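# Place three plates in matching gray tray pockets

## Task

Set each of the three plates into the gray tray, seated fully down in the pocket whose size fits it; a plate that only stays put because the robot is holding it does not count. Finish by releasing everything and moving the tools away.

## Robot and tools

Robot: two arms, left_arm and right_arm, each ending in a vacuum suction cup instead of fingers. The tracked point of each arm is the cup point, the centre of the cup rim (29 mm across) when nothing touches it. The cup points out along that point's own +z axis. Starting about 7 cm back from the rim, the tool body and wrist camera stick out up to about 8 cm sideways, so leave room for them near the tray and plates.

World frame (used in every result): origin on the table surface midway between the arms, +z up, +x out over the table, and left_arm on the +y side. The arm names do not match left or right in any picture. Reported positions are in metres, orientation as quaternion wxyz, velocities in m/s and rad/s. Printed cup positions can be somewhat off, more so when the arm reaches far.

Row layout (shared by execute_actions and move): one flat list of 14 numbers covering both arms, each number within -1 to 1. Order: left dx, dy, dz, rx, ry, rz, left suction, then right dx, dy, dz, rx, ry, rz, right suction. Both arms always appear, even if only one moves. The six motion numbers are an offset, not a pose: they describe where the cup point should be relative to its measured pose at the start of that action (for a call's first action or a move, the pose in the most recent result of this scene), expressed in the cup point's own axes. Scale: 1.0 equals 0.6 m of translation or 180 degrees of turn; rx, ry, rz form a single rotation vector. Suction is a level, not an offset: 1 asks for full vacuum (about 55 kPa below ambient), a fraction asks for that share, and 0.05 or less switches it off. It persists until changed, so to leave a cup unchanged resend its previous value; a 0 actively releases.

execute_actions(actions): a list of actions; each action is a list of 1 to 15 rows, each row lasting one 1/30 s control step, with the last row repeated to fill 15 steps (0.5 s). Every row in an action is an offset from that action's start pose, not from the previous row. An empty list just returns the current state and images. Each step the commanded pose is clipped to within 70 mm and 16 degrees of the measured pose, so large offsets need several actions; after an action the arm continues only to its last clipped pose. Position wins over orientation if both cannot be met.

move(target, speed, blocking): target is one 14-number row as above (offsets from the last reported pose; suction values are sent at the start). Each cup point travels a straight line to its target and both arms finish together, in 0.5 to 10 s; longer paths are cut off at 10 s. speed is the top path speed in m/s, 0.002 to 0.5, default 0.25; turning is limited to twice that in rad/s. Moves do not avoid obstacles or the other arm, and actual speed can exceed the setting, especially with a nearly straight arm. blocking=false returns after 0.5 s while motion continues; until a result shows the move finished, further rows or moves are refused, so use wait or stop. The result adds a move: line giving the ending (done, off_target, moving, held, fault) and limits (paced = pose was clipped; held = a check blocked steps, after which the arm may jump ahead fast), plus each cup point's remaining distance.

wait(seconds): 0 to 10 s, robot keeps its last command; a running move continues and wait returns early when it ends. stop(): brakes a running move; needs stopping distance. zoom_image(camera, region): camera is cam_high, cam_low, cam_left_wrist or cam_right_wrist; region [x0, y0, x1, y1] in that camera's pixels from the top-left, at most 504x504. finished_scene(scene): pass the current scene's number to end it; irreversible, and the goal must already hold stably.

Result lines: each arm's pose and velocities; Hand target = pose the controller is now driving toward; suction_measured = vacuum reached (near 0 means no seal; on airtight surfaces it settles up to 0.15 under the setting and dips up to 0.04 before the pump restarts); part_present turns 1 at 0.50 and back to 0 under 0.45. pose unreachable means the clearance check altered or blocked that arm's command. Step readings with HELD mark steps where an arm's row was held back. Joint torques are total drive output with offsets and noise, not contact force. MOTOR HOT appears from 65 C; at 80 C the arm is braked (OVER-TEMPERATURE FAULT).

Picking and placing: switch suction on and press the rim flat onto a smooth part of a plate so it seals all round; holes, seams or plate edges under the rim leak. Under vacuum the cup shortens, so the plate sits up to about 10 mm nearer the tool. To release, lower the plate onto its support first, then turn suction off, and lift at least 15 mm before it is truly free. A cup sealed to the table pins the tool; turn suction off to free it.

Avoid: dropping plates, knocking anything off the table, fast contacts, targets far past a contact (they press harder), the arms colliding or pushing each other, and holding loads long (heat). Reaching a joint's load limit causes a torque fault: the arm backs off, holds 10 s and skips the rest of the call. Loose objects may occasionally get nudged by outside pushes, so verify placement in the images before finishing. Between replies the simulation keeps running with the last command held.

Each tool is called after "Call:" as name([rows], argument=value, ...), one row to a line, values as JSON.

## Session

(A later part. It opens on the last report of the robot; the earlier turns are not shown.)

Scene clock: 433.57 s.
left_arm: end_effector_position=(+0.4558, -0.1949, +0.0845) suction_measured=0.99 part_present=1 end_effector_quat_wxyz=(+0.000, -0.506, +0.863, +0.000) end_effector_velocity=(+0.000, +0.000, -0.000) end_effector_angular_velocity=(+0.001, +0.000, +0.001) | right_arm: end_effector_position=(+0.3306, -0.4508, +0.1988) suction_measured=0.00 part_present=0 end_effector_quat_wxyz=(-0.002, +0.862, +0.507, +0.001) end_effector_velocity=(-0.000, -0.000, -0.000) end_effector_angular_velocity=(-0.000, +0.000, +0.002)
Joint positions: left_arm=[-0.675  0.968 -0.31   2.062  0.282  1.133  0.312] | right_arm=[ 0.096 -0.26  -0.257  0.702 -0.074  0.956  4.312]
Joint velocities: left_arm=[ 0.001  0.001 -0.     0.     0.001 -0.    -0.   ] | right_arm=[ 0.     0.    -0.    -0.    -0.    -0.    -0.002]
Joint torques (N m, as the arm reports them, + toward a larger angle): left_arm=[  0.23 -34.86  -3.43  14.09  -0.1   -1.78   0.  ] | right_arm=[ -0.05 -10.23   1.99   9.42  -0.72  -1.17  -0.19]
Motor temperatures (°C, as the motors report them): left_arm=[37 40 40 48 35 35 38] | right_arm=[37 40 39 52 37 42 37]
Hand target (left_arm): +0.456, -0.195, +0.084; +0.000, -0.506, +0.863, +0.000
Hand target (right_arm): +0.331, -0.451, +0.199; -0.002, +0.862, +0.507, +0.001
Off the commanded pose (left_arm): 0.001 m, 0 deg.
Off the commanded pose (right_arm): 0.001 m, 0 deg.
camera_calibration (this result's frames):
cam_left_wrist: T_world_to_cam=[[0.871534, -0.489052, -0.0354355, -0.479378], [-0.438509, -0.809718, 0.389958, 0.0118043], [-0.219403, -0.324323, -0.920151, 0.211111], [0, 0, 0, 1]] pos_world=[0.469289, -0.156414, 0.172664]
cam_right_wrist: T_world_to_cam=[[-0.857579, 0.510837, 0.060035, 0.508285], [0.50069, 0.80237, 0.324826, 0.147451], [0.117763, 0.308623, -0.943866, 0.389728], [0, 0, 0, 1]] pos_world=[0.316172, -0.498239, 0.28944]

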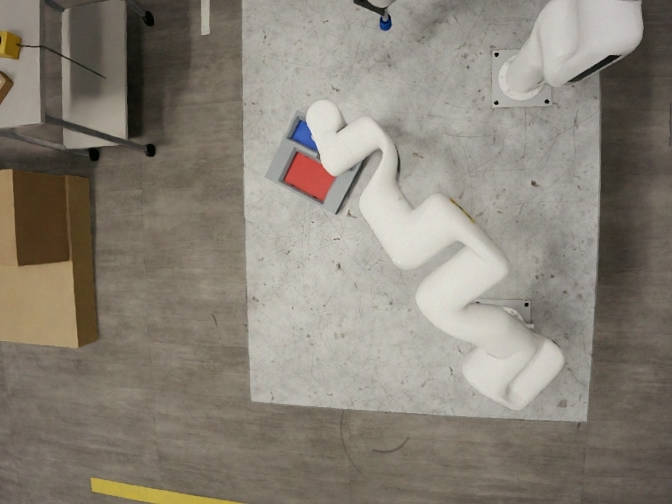

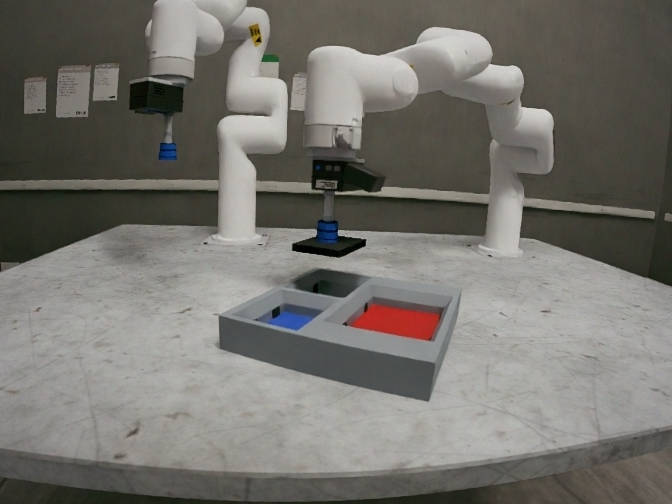

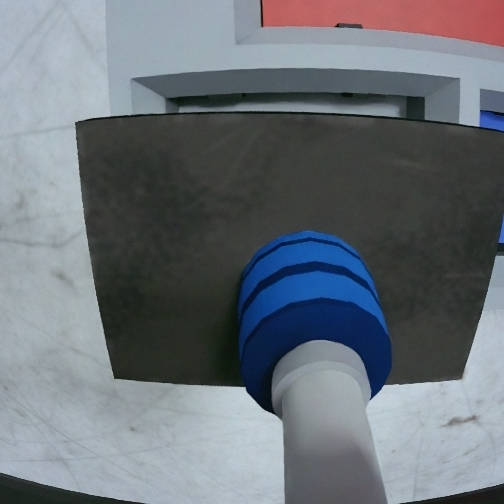

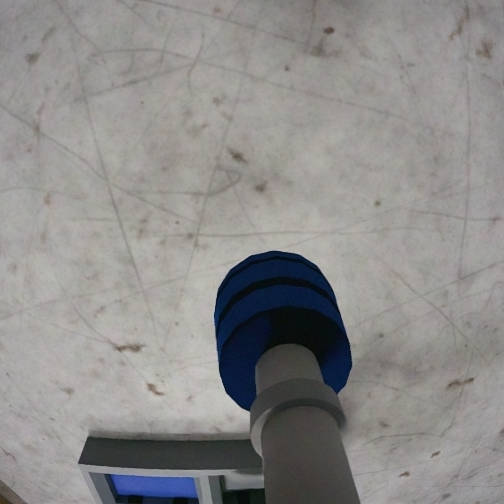

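Call:
move(target=[-0.0043, -0.0068, 0.0575, 0, 0, -0.0106, 1, 0, 0, 0, 0, 0, 0, 0], speed=0.06)

Call:
zoom_image(camera="cam_left_wrist", region=[40, 60, 220, 140])

Call:
zoom_image(camera="cam_left_wrist", region=[324, 60, 504, 140])

Scene clock: 457.50 s.
left_arm: end_effector_position=(+0.4607, -0.1947, +0.0506) suction_measured=0.98 part_present=1 end_effector_quat_wxyz=(+0.001, -0.520, +0.854, -0.000) end_effector_velocity=(+0.001, -0.001, -0.000) end_effector_angular_velocity=(-0.004, -0.002, +0.004) | right_arm: end_effector_position=(+0.3306, -0.4508, +0.1988) suction_measured=0.00 part_present=0 end_effector_quat_wxyz=(-0.002, +0.862, +0.507, +0.001) end_effector_velocity=(-0.000, +0.000, -0.000) end_effector_angular_velocity=(+0.001, +0.000, -0.001)
Joint positions: left_arm=[-0.679  1.028 -0.295  2.073  0.287  1.082  0.284] | right_arm=[ 0.096 -0.26  -0.257  0.702 -0.074  0.956  4.312]
Joint velocities: left_arm=[-0.001  0.004  0.001  0.006 -0.001 -0.003 -0.002] | right_arm=[ 0.     0.    -0.    -0.     0.001 -0.    -0.   ]
Joint torques (N m, as the arm reports them, + toward a larger angle): left_arm=[  0.59 -34.73  -3.15  13.49   0.04  -1.77   0.12] | right_arm=[ 0.12 -9.49  1.87  9.35 -0.61 -1.27 -0.23]
Motor temperatures (°C, as the motors report them): left_arm=[37 42 41 48 35 35 38] | right_arm=[37 38 39 52 37 41 37]
Hand target (left_arm): +0.461, -0.195, +0.050; +0.000, -0.520, +0.854, +0.000
Hand target (right_arm): +0.331, -0.451, +0.199; -0.002, +0.862, +0.507, +0.001
Off the commanded pose (left_arm): 0.001 m, 0 deg.
Off the commanded pose (right_arm): 0.000 m, 0 deg.
move: done
camera_calibration (this result's frames):
cam_left_wrist: T_world_to_cam=[[0.887211, -0.460058, -0.0346965, -0.486327], [-0.411779, -0.823531, 0.390173, 0.0122522], [-0.208076, -0.331879, -0.920087, 0.174376], [0, 0, 0, 1]] pos_world=[0.472803, -0.155777, 0.138787]
cam_right_wrist: T_world_to_cam=[[-0.857579, 0.510837, 0.0600349, 0.508285], [0.50069, 0.80237, 0.324826, 0.147451], [0.117763, 0.308623, -0.943866, 0.389728], [0, 0, 0, 1]] pos_world=[0.316172, -0.498239, 0.28944]

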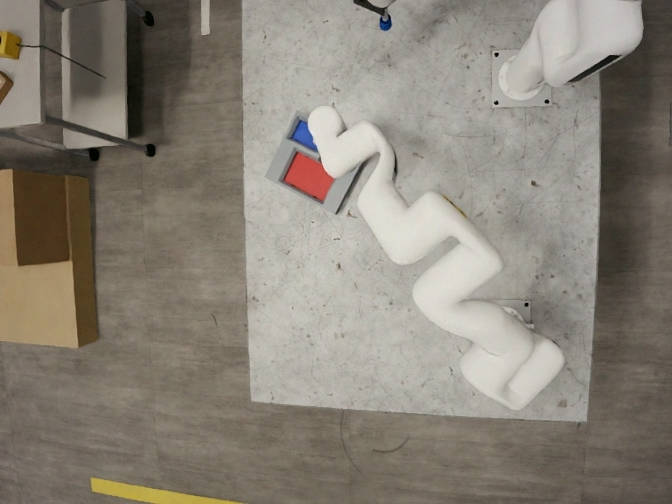

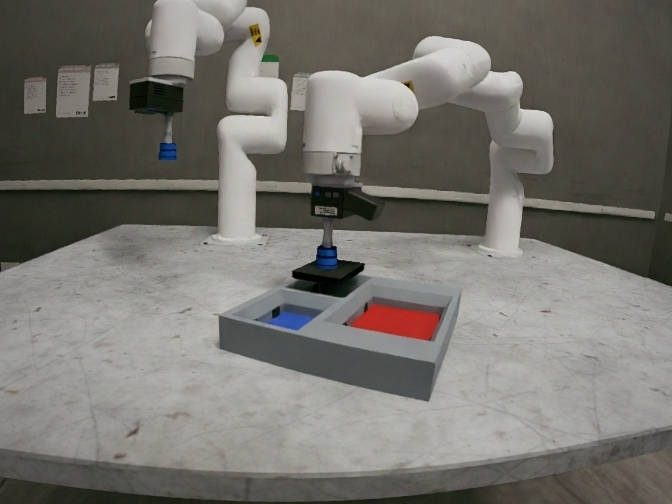

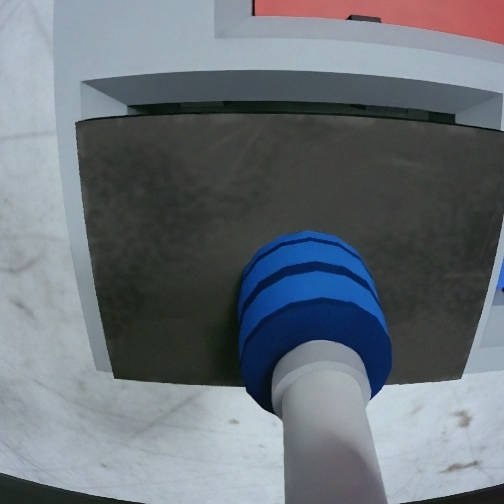

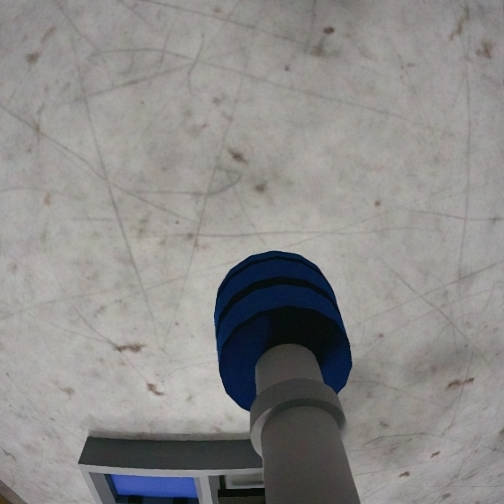

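Region (40, 60, 220, 140) of cam_left_wrist's 504x504 image, scaled by 2.800, with more detail than that image has.

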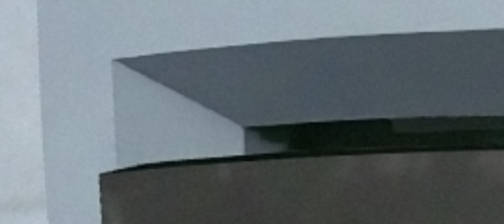

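Region (324, 60, 504, 140) of cam_left_wrist's 504x504 image, scaled by 2.800, with more detail than that image has.

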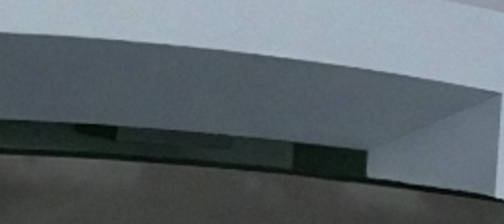

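Call:
move(target=[-0.001, 0, 0.028, 0, 0, 0, 1, 0, 0, 0, 0, 0, 0, 0], speed=0.05)

Call:
move(target=[0, 0, 0.03, 0, 0, 0, 1, 0, 0, 0, 0, 0, 0, 0], speed=0.015)

Scene clock: 468.50 s.
left_arm: end_effector_position=(+0.4610, -0.1942, +0.0342) suction_measured=1.00 part_present=1 end_effector_quat_wxyz=(+0.001, -0.520, +0.854, -0.000) end_effector_velocity=(+0.001, -0.001, +0.002) end_effector_angular_velocity=(-0.004, -0.004, -0.001) | right_arm: end_effector_position=(+0.3306, -0.4508, +0.1988) suction_measured=0.00 part_present=0 end_effector_quat_wxyz=(-0.002, +0.862, +0.507, +0.001) end_effector_velocity=(+0.000, -0.000, -0.000) end_effector_angular_velocity=(+0.001, -0.000, -0.003)
Joint positions: left_arm=[-0.68   1.053 -0.29   2.07   0.291  1.053  0.282] | right_arm=[ 0.096 -0.26  -0.257  0.702 -0.074  0.956  4.312]
Joint velocities: left_arm=[-0.001 -0.    -0.     0.003  0.001 -0.003  0.   ] | right_arm=[-0.     0.001 -0.001  0.     0.001 -0.001  0.001]
Joint torques (N m, as the arm reports them, + toward a larger angle): left_arm=[  0.77 -35.54  -3.15  13.29  -0.27  -1.84   0.06] | right_arm=[ -0.14 -10.02   2.08   9.06  -0.59  -1.09  -0.25]
Motor temperatures (°C, as the motors report them): left_arm=[37 43 41 48 35 35 38] | right_arm=[37 37 39 52 37 41 37]
Hand target (left_arm): +0.461, -0.194, +0.034; +0.001, -0.520, +0.854, -0.000
Hand target (right_arm): +0.331, -0.451, +0.199; -0.002, +0.862, +0.507, +0.001
Off the commanded pose (left_arm): 0.000 m, 0 deg.
Off the commanded pose (right_arm): 0.000 m, 0 deg.
move: done
camera_calibration (this result's frames):
cam_left_wrist: T_world_to_cam=[[0.887207, -0.460085, -0.0344343, -0.486953], [-0.411872, -0.823444, 0.390259, 0.0192545], [-0.207907, -0.332058, -0.920061, 0.159355], [0, 0, 0, 1]] pos_world=[0.473089, -0.15527, 0.122334]
cam_right_wrist: T_world_to_cam=[[-0.857579, 0.510837, 0.0600347, 0.508285], [0.50069, 0.80237, 0.324826, 0.14745], [0.117763, 0.308623, -0.943866, 0.389728], [0, 0, 0, 1]] pos_world=[0.316172, -0.498239, 0.28944]

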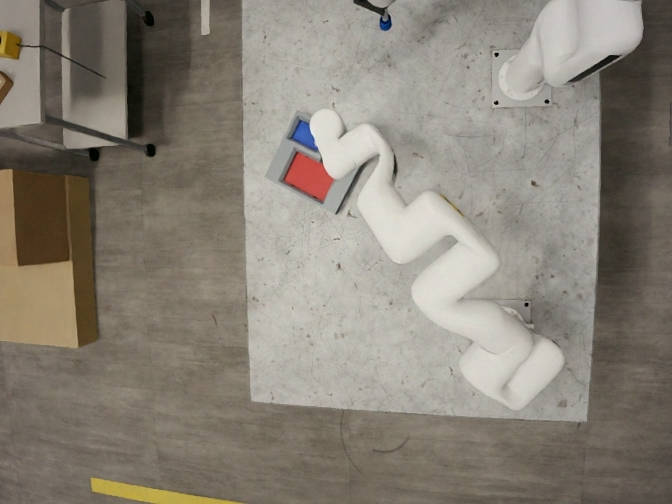

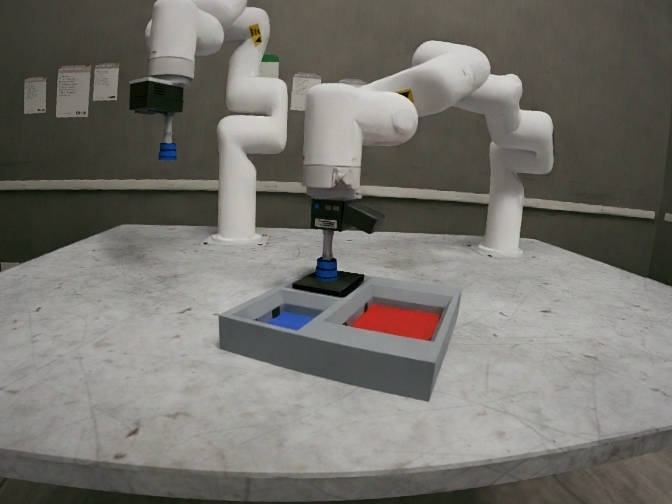

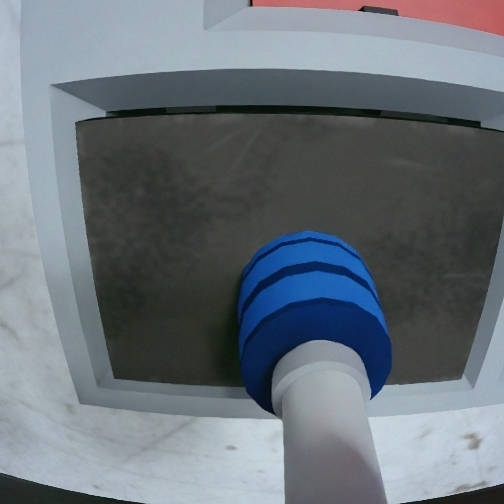

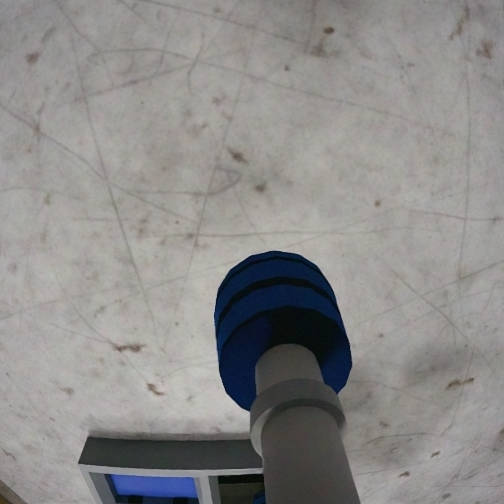

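Scene clock: 469.97 s.
left_arm: end_effector_position=(+0.4612, -0.1942, +0.0166) suction_measured=0.98 part_present=1 end_effector_quat_wxyz=(+0.001, -0.520, +0.854, -0.001) end_effector_velocity=(-0.000, +0.001, -0.002) end_effector_angular_velocity=(+0.001, +0.002, +0.002) | right_arm: end_effector_position=(+0.3306, -0.4508, +0.1988) suction_measured=0.00 part_present=0 end_effector_quat_wxyz=(-0.002, +0.862, +0.507, +0.001) end_effector_velocity=(+0.000, +0.000, -0.000) end_effector_angular_velocity=(+0.000, +0.000, -0.000)
Joint positions: left_arm=[-0.683  1.084 -0.285  2.074  0.296  1.026  0.28 ] | right_arm=[ 0.096 -0.26  -0.257  0.702 -0.074  0.956  4.312]
Joint velocities: left_arm=[ 0.     0.003  0.    -0.001 -0.    -0.002 -0.001] | right_arm=[ 0.     0.001  0.     0.     0.001 -0.     0.   ]
Joint torques (N m, as the arm reports them, + toward a larger angle): left_arm=[ -0.15 -33.46  -3.89  12.5   -0.66  -1.99   0.04] | right_arm=[-0.25 -9.67  2.    9.27 -0.71 -1.25 -0.27]
Motor temperatures (°C, as the motors report them): left_arm=[37 43 41 48 35 35 38] | right_arm=[37 37 39 52 37 41 37]
Hand target (left_arm): +0.461, -0.194, +0.016; +0.001, -0.520, +0.854, -0.000
Hand target (right_arm): +0.331, -0.451, +0.199; -0.002, +0.862, +0.507, +0.001
Off the commanded pose (left_arm): 0.000 m, 0 deg.
Off the commanded pose (right_arm): 0.000 m, 0 deg.
move: done
camera_calibration (this result's frames):
cam_left_wrist: T_world_to_cam=[[0.887298, -0.459955, -0.0338058, -0.487792], [-0.411954, -0.823385, 0.390296, 0.0262496], [-0.207354, -0.332383, -0.920068, 0.142941], [0, 0, 0, 1]] pos_world=[0.47327, -0.155238, 0.10478]
cam_right_wrist: T_world_to_cam=[[-0.857579, 0.510837, 0.0600348, 0.508285], [0.50069, 0.80237, 0.324826, 0.14745], [0.117763, 0.308623, -0.943866, 0.389728], [0, 0, 0, 1]] pos_world=[0.316172, -0.498239, 0.28944]

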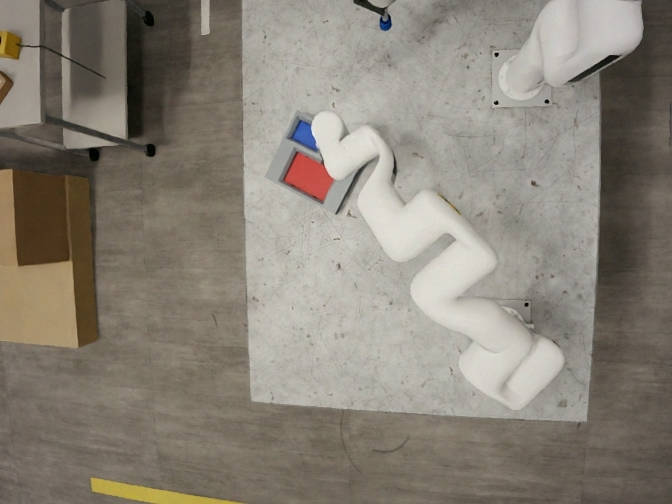

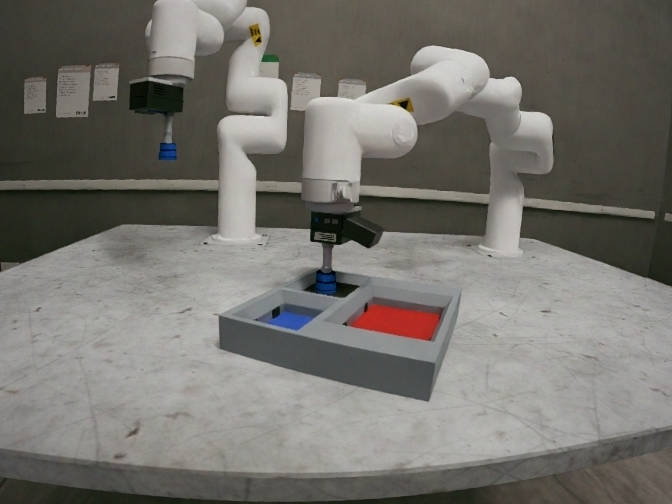

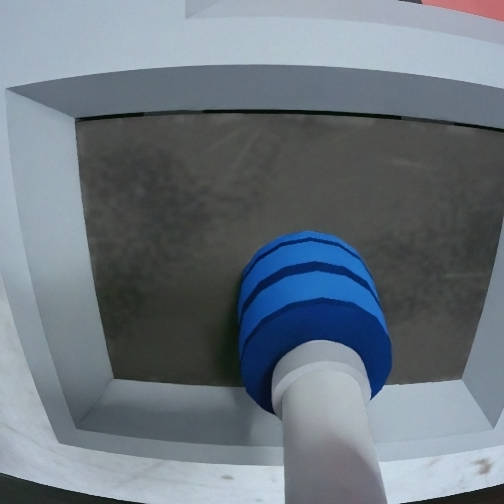

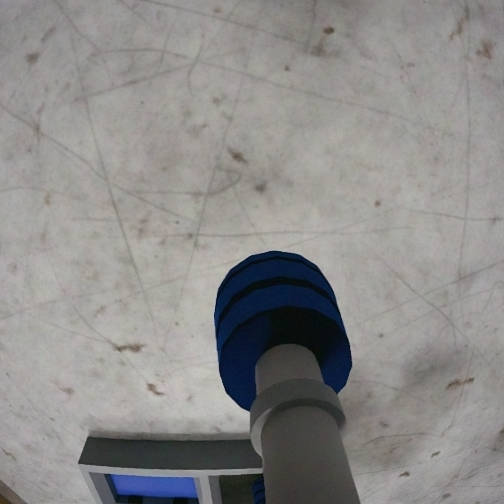

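Call:
move(target=[-0.0005, 0, 0.0175, 0, 0, 0, 1, 0, 0, 0, 0, 0, 0, 0], speed=0.012)

Scene clock: 473.00 s.
left_arm: end_effector_position=(+0.4612, -0.1941, +0.0063) suction_measured=0.99 part_present=1 end_effector_quat_wxyz=(+0.001, -0.520, +0.854, -0.001) end_effector_velocity=(+0.000, -0.001, -0.000) end_effector_angular_velocity=(-0.001, -0.001, +0.001) | right_arm: end_effector_position=(+0.3306, -0.4508, +0.1988) suction_measured=0.00 part_present=0 end_effector_quat_wxyz=(-0.002, +0.862, +0.507, +0.001) end_effector_velocity=(+0.000, +0.001, -0.000) end_effector_angular_velocity=(+0.001, +0.001, +0.003)
Joint positions: left_arm=[-0.684  1.102 -0.282  2.077  0.299  1.011  0.28 ] | right_arm=[ 0.096 -0.26  -0.257  0.702 -0.074  0.956  4.312]
Joint velocities: left_arm=[-0.001  0.002  0.     0.002 -0.    -0.001 -0.001] | right_arm=[ 0.     0.001  0.001 -0.     0.002 -0.    -0.003]
Joint torques (N m, as the arm reports them, + toward a larger angle): left_arm=[ -0.27 -33.15  -3.45  12.28  -0.15  -1.73  -0.02] | right_arm=[ 0.07 -9.81  1.79  9.08 -0.67 -1.17 -0.24]
Motor temperatures (°C, as the motors report them): left_arm=[37 43 41 48 35 35 38] | right_arm=[37 37 39 52 37 41 37]
Hand target (left_arm): +0.461, -0.194, +0.006; +0.001, -0.520, +0.854, -0.001
Hand target (right_arm): +0.331, -0.451, +0.199; -0.002, +0.862, +0.507, +0.001
Off the commanded pose (left_arm): 0.000 m, 0 deg.
Off the commanded pose (right_arm): 0.000 m, 0 deg.
move: done
camera_calibration (this result's frames):
cam_left_wrist: T_world_to_cam=[[0.887203, -0.460135, -0.0338598, -0.48806], [-0.412072, -0.823261, 0.390433, 0.0304969], [-0.207528, -0.332441, -0.920008, 0.133536], [0, 0, 0, 1]] pos_world=[0.473288, -0.155074, 0.0944215]
cam_right_wrist: T_world_to_cam=[[-0.857579, 0.510837, 0.0600348, 0.508285], [0.50069, 0.80237, 0.324826, 0.14745], [0.117763, 0.308623, -0.943866, 0.389728], [0, 0, 0, 1]] pos_world=[0.316172, -0.498239, 0.28944]

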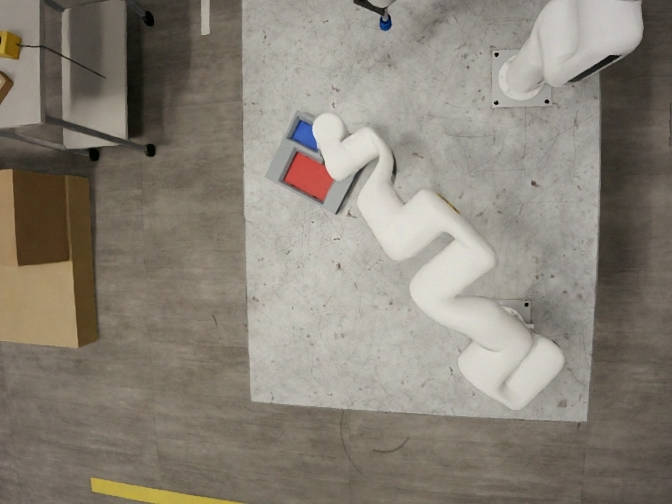

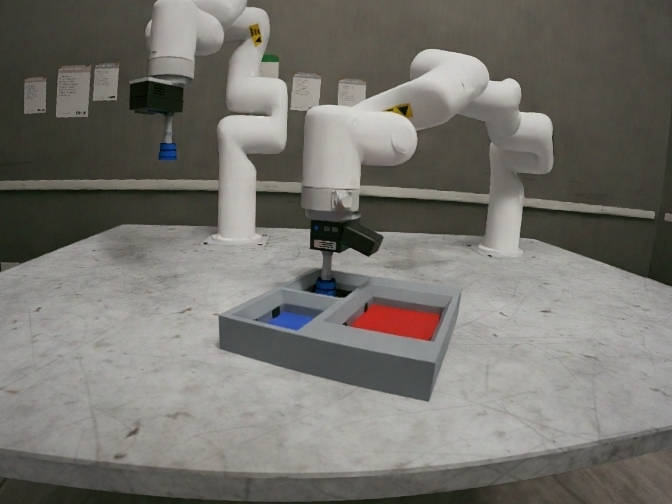

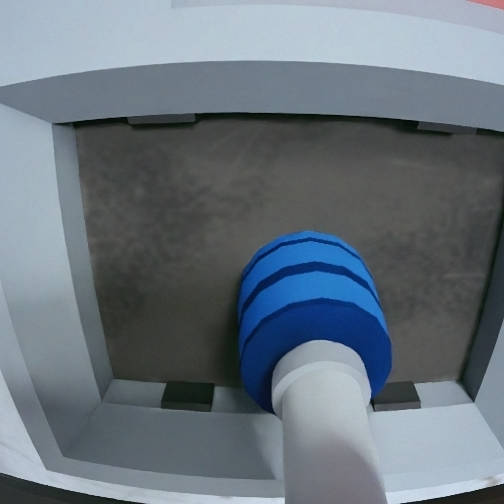

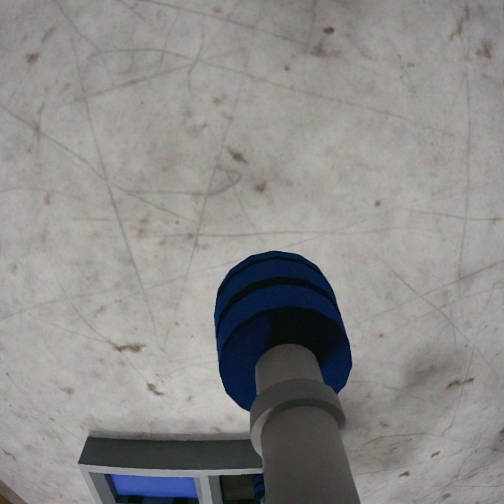

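Call:
move(target=[0, 0, 0.004, 0, 0, 0, 1, 0, 0, 0, 0, 0, 0, 0], speed=0.006)

Scene clock: 475.47 s.
left_arm: end_effector_position=(+0.4613, -0.1941, +0.0040) suction_measured=0.99 part_present=1 end_effector_quat_wxyz=(+0.001, -0.520, +0.854, -0.001) end_effector_velocity=(+0.000, +0.000, -0.001) end_effector_angular_velocity=(+0.000, +0.001, +0.002) | right_arm: end_effector_position=(+0.3306, -0.4508, +0.1988) suction_measured=0.00 part_present=0 end_effector_quat_wxyz=(-0.002, +0.862, +0.507, +0.001) end_effector_velocity=(+0.000, +0.000, +0.000) end_effector_angular_velocity=(-0.001, -0.000, +0.002)
Joint positions: left_arm=[-0.684  1.106 -0.282  2.078  0.299  1.007  0.28 ] | right_arm=[ 0.096 -0.26  -0.257  0.702 -0.074  0.956  4.312]
Joint velocities: left_arm=[ 0.001  0.001 -0.     0.001 -0.    -0.    -0.   ] | right_arm=[-0.     0.     0.002  0.    -0.001 -0.     0.   ]
Joint torques (N m, as the arm reports them, + toward a larger angle): left_arm=[  0.14 -32.53  -3.37  12.18   0.15  -1.85   0.05] | right_arm=[ 0.09 -9.67  2.03  9.16 -0.36 -1.22 -0.22]
Motor temperatures (°C, as the motors report them): left_arm=[37 43 41 48 35 35 38] | right_arm=[37 37 39 52 37 41 37]
Hand target (left_arm): +0.461, -0.194, +0.004; +0.001, -0.520, +0.854, -0.001
Hand target (right_arm): +0.331, -0.451, +0.199; -0.002, +0.862, +0.507, +0.001
Off the commanded pose (left_arm): 0.000 m, 0 deg.
Off the commanded pose (right_arm): 0.000 m, 0 deg.
move: done
camera_calibration (this result's frames):
cam_left_wrist: T_world_to_cam=[[0.887253, -0.460056, -0.0336431, -0.488234], [-0.412074, -0.823266, 0.39042, 0.0314311], [-0.207312, -0.332538, -0.920022, 0.131383], [0, 0, 0, 1]] pos_world=[0.473376, -0.155049, 0.0921785]
cam_right_wrist: T_world_to_cam=[[-0.857579, 0.510837, 0.0600348, 0.508285], [0.50069, 0.80237, 0.324826, 0.14745], [0.117763, 0.308623, -0.943866, 0.389728], [0, 0, 0, 1]] pos_world=[0.316172, -0.498239, 0.28944]

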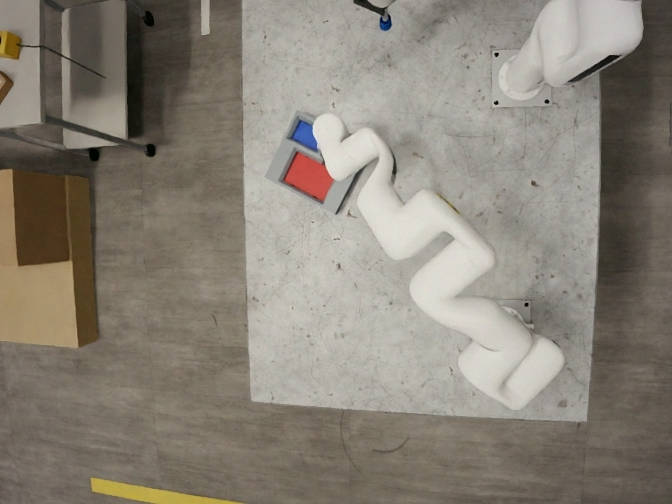

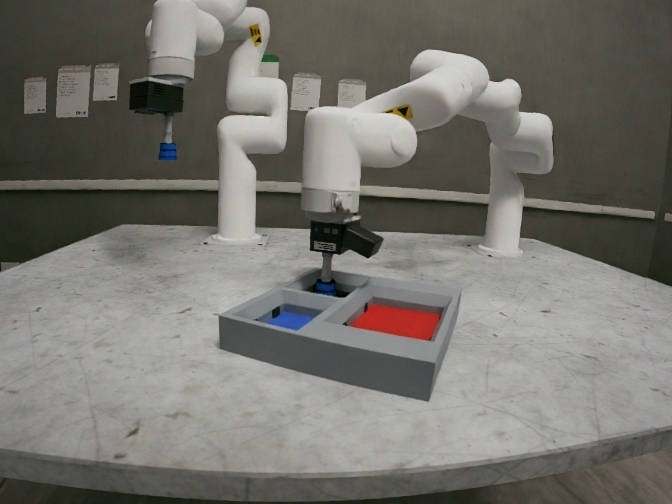

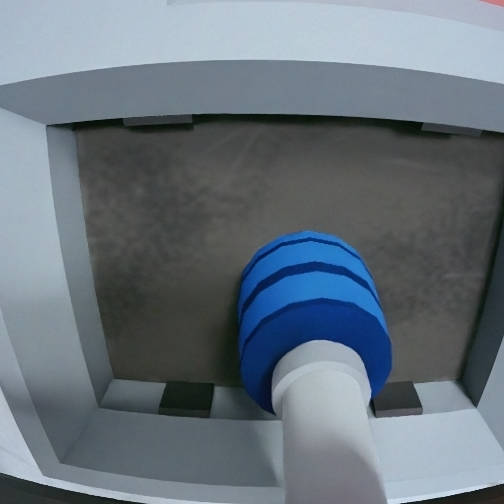

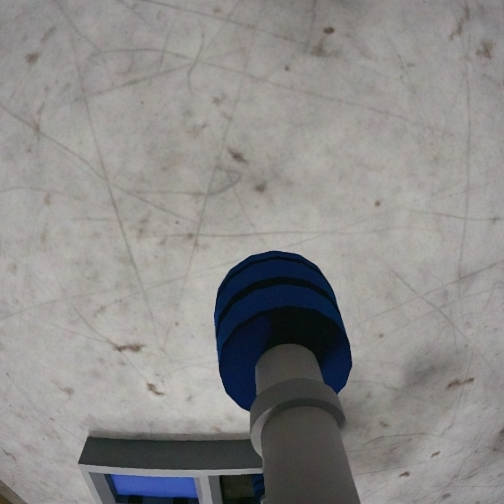

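Call:
move(target=[0, 0, 0.003, 0, 0, 0, 1, 0, 0, 0, 0, 0, 0, 0], speed=0.005)

Scene clock: 477.57 s.
left_arm: end_effector_position=(+0.4614, -0.1942, +0.0027) suction_measured=0.99 part_present=1 end_effector_quat_wxyz=(+0.001, -0.520, +0.854, -0.001) end_effector_velocity=(+0.000, -0.001, -0.000) end_effector_angular_velocity=(-0.001, -0.001, -0.000) | right_arm: end_effector_position=(+0.3306, -0.4508, +0.1988) suction_measured=0.00 part_present=0 end_effector_quat_wxyz=(-0.002, +0.862, +0.507, +0.001) end_effector_velocity=(-0.000, -0.000, +0.000) end_effector_angular_velocity=(+0.000, -0.001, -0.002)
Joint positions: left_arm=[-0.685  1.109 -0.281  2.08   0.3    1.005  0.28 ] | right_arm=[ 0.096 -0.26  -0.257  0.702 -0.074  0.956  4.312]
Joint velocities: left_arm=[-0.001  0.001  0.     0.001  0.    -0.001 -0.   ] | right_arm=[-0.    -0.001 -0.001 -0.    -0.     0.     0.001]
Joint torques (N m, as the arm reports them, + toward a larger angle): left_arm=[  0.15 -32.16  -2.91  11.48  -0.1   -1.99   0.01] | right_arm=[ -0.39 -10.11   2.29   9.08  -0.82  -1.22  -0.42]
Motor temperatures (°C, as the motors report them): left_arm=[37 43 41 48 35 35 38] | right_arm=[37 37 39 52 37 41 37]
Hand target (left_arm): +0.461, -0.194, +0.002; +0.001, -0.520, +0.854, -0.001
Hand target (right_arm): +0.331, -0.451, +0.199; -0.002, +0.862, +0.507, +0.001
Off the commanded pose (left_arm): 0.000 m, 0 deg.
Off the commanded pose (right_arm): 0.000 m, 0 deg.
move: done
camera_calibration (this result's frames):
cam_left_wrist: T_world_to_cam=[[0.887263, -0.460068, -0.0331978, -0.488423], [-0.412192, -0.823117, 0.390611, 0.0319558], [-0.207033, -0.33289, -0.919957, 0.129926], [0, 0, 0, 1]] pos_world=[0.47343, -0.155153, 0.0908294]
cam_right_wrist: T_world_to_cam=[[-0.857579, 0.510837, 0.0600348, 0.508284], [0.50069, 0.80237, 0.324826, 0.14745], [0.117763, 0.308623, -0.943866, 0.389728], [0, 0, 0, 1]] pos_world=[0.316172, -0.498239, 0.28944]

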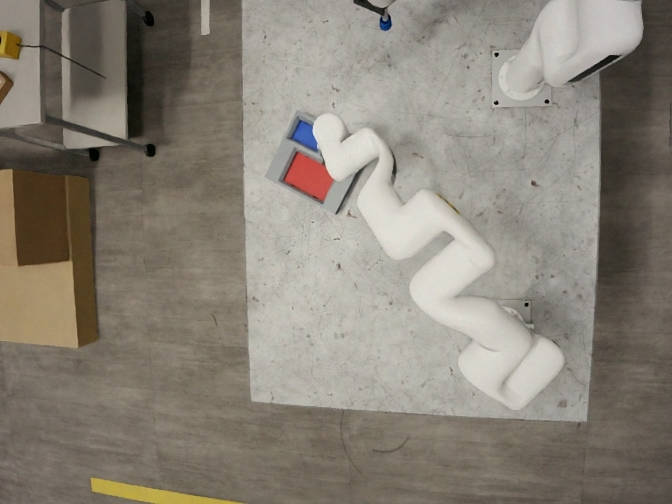

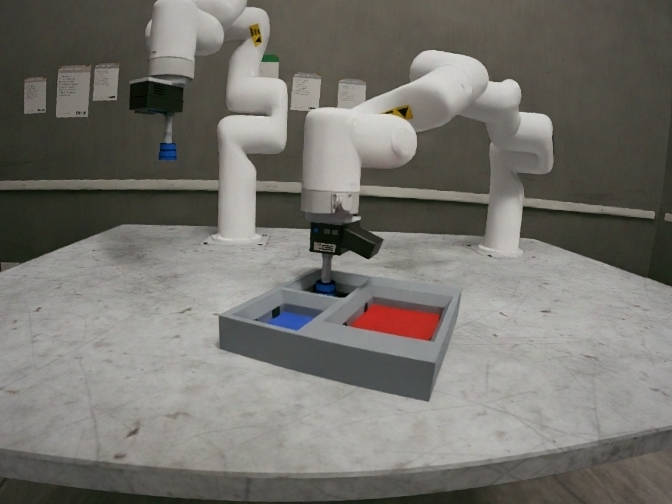

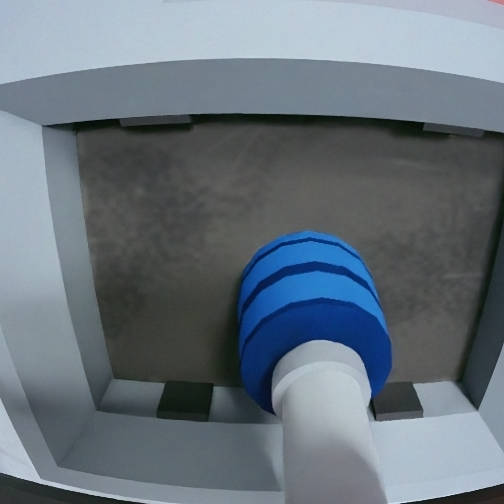

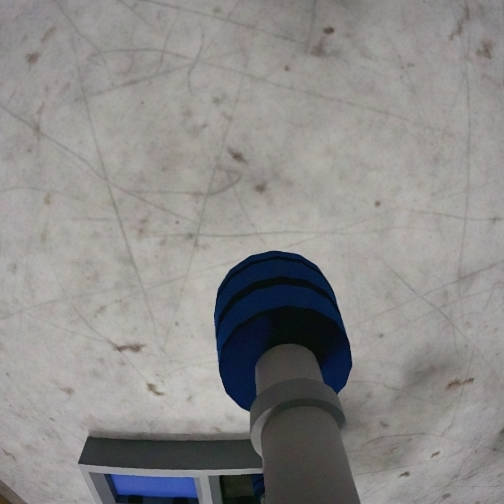

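Call:
execute_actions(actions=[])

Scene clock: 478.83 s.
left_arm: end_effector_position=(+0.4614, -0.1942, +0.0024) suction_measured=1.00 part_present=1 end_effector_quat_wxyz=(+0.001, -0.520, +0.854, -0.001) end_effector_velocity=(-0.001, -0.000, -0.000) end_effector_angular_velocity=(+0.001, +0.001, -0.001) | right_arm: end_effector_position=(+0.3306, -0.4508, +0.1988) suction_measured=0.00 part_present=0 end_effector_quat_wxyz=(-0.002, +0.862, +0.507, +0.001) end_effector_velocity=(-0.000, +0.000, -0.000) end_effector_angular_velocity=(+0.001, +0.000, -0.000)
Joint positions: left_arm=[-0.685  1.109 -0.281  2.079  0.3    1.005  0.28 ] | right_arm=[ 0.096 -0.26  -0.257  0.702 -0.074  0.956  4.312]
Joint velocities: left_arm=[-0.001 -0.    -0.    -0.002  0.     0.    -0.   ] | right_arm=[-0.     0.     0.001 -0.     0.001  0.    -0.   ]
Joint torques (N m, as the arm reports them, + toward a larger angle): left_arm=[  0.06 -29.07  -2.84  10.23  -0.22  -1.81   0.13] | right_arm=[ -0.08 -10.04   1.68   9.3   -0.55  -1.13  -0.03]
Motor temperatures (°C, as the motors report them): left_arm=[37 43 41 48 35 35 38] | right_arm=[37 37 39 52 37 41 37]
Hand target (left_arm): +0.461, -0.194, +0.002; +0.001, -0.520, +0.854, -0.001
Hand target (right_arm): +0.331, -0.451, +0.199; -0.002, +0.862, +0.507, +0.001
Off the commanded pose (left_arm): 0.000 m, 0 deg.
Off the commanded pose (right_arm): 0.000 m, 0 deg.
camera_calibration (this result's frames):
cam_left_wrist: T_world_to_cam=[[0.887266, -0.460056, -0.0332786, -0.488404], [-0.412163, -0.823152, 0.390567, 0.0320719], [-0.207076, -0.332821, -0.919973, 0.129735], [0, 0, 0, 1]] pos_world=[0.473428, -0.155114, 0.0905734]
cam_right_wrist: T_world_to_cam=[[-0.857579, 0.510837, 0.0600349, 0.508285], [0.50069, 0.80237, 0.324826, 0.14745], [0.117763, 0.308623, -0.943866, 0.389728], [0, 0, 0, 1]] pos_world=[0.316172, -0.498239, 0.28944]

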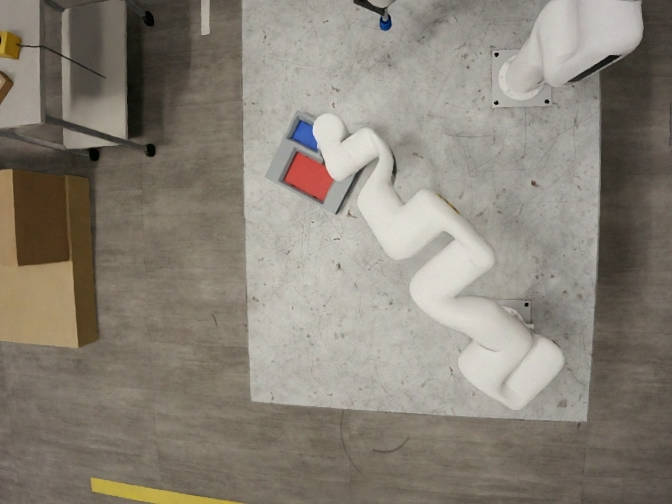

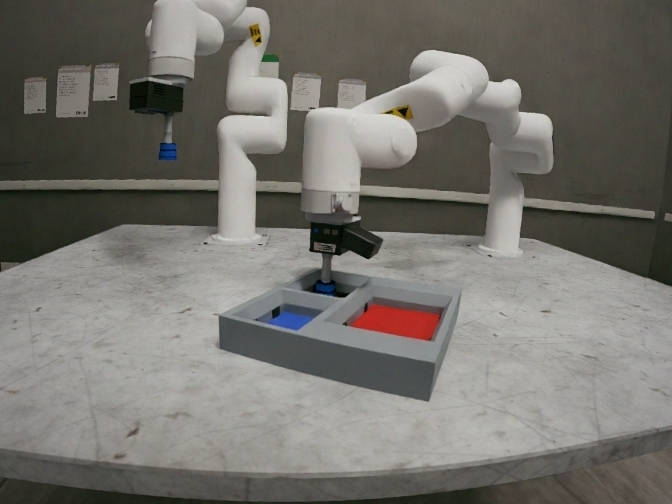

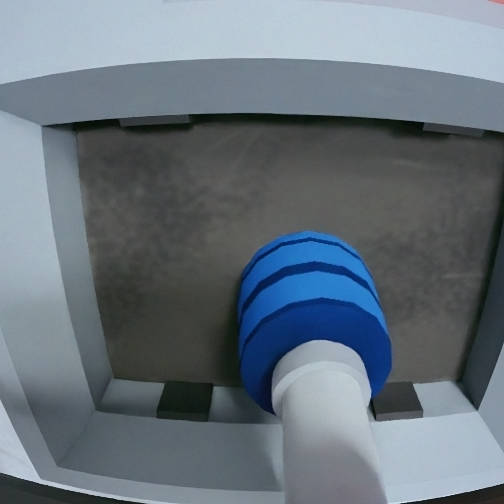

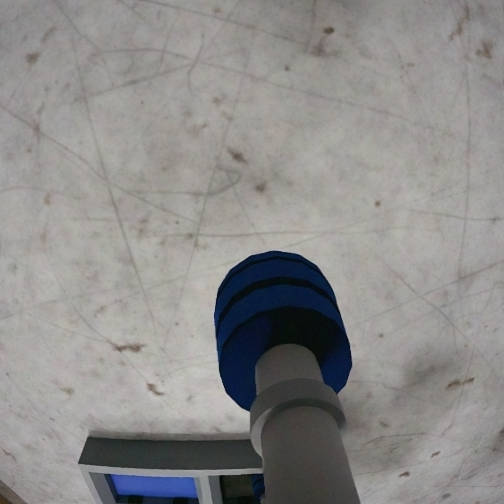

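Call:
execute_actions([
  [[0, 0, 0.001, 0, 0, 0, 1, 0, 0, 0, 0, 0, 0, 0], [0, 0, 0.001, 0, 0, 0, 1, 0, 0, 0, 0, 0, 0, 0], [0, 0, 0.001, 0, 0, 0, 1, 0, 0, 0, 0, 0, 0, 0], [0, 0, 0.001, 0, 0, 0, 1, 0, 0, 0, 0, 0, 0, 0], [0, 0, 0.001, 0, 0, 0, 1, 0, 0, 0, 0, 0, 0, 0], [0, 0, 0.001, 0, 0, 0, 1, 0, 0, 0, 0, 0, 0, 0], [0, 0, 0.001, 0, 0, 0, 0, 0, 0, 0, 0, 0, 0, 0]],
])

Scene clock: 485.63 s.
left_arm: end_effector_position=(+0.4616, -0.1944, +0.0023) suction_measured=0.01 part_present=0 end_effector_quat_wxyz=(+0.001, -0.520, +0.854, -0.001) end_effector_velocity=(-0.001, +0.000, -0.001) end_effector_angular_velocity=(+0.002, +0.002, -0.000) | right_arm: end_effector_position=(+0.3306, -0.4508, +0.1988) suction_measured=0.00 part_present=0 end_effector_quat_wxyz=(-0.002, +0.862, +0.507, +0.001) end_effector_velocity=(+0.000, +0.000, +0.000) end_effector_angular_velocity=(+0.001, -0.002, +0.001)
Joint positions: left_arm=[-0.685  1.11  -0.281  2.08   0.3    1.004  0.279] | right_arm=[ 0.096 -0.26  -0.257  0.702 -0.074  0.956  4.312]
Joint velocities: left_arm=[-0.001  0.002 -0.    -0.     0.     0.    -0.   ] | right_arm=[ 0.    -0.001 -0.    -0.     0.001 -0.001 -0.002]
Joint torques (N m, as the arm reports them, + toward a larger angle): left_arm=[  0.6  -25.53  -2.45   8.14  -0.35  -1.54   0.13] | right_arm=[-0.14 -9.85  1.76  9.11 -0.63 -1.05 -0.18]
Motor temperatures (°C, as the motors report them): left_arm=[37 42 41 47 35 35 38] | right_arm=[37 37 39 52 37 41 37]
Hand target (left_arm): +0.461, -0.194, +0.002; +0.001, -0.520, +0.854, -0.001
Hand target (right_arm): +0.331, -0.451, +0.199; -0.002, +0.862, +0.507, +0.001
Off the commanded pose (left_arm): 0.001 m, 0 deg.
Off the commanded pose (right_arm): 0.000 m, 0 deg.
Step readings (end_effector_position):
0: left_arm (+0.4613, -0.1941, +0.0022) | right_arm (+0.3306, -0.4508, +0.1988)
1: left_arm (+0.4613, -0.1941, +0.0022) | right_arm (+0.3306, -0.4508, +0.1988)
2: left_arm (+0.4614, -0.1941, +0.0022) | right_arm (+0.3306, -0.4508, +0.1988)
4: left_arm (+0.4614, -0.1942, +0.0022) | right_arm (+0.3306, -0.4508, +0.1988)
8: left_arm (+0.4616, -0.1944, +0.0024) | right_arm (+0.3306, -0.4508, +0.1988)
15: end_effector_position above
camera_calibration (this result's frames):
cam_left_wrist: T_world_to_cam=[[0.887312, -0.460038, -0.0322889, -0.488724], [-0.412384, -0.822841, 0.390989, 0.032169], [-0.206438, -0.333614, -0.919829, 0.129117], [0, 0, 0, 1]] pos_world=[0.473572, -0.155287, 0.0904071]
cam_right_wrist: T_world_to_cam=[[-0.857578, 0.510838, 0.0600352, 0.508285], [0.500691, 0.80237, 0.324826, 0.14745], [0.117763, 0.308623, -0.943866, 0.389728], [0, 0, 0, 1]] pos_world=[0.316171, -0.498239, 0.28944]

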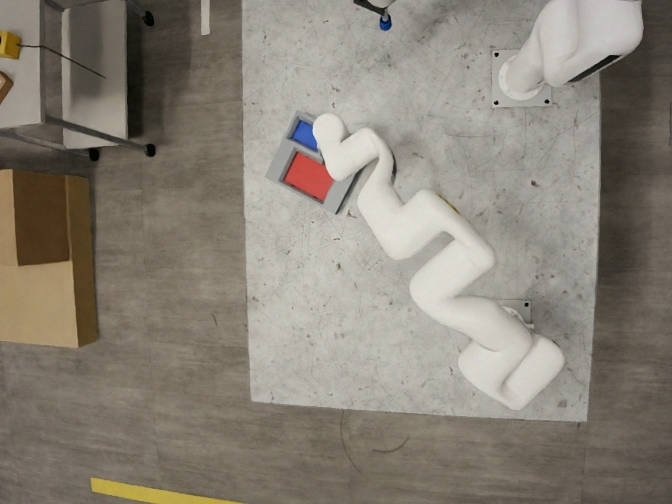

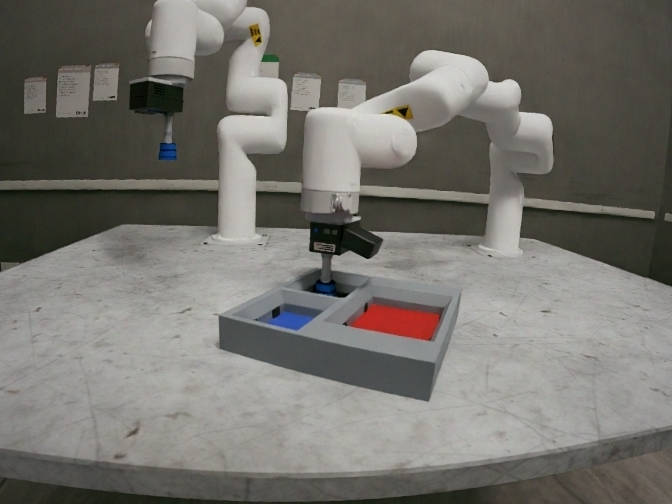

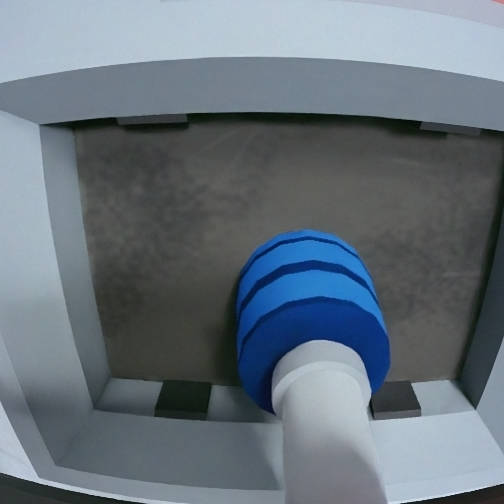

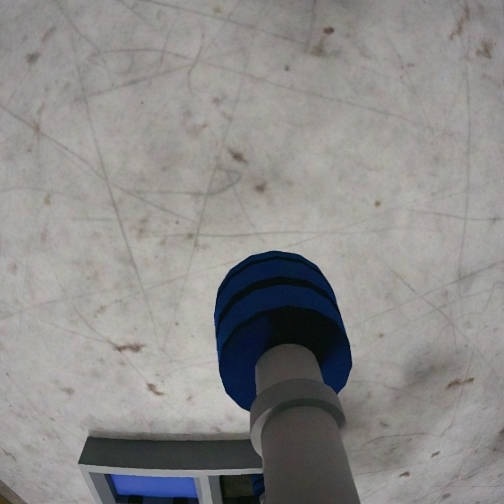

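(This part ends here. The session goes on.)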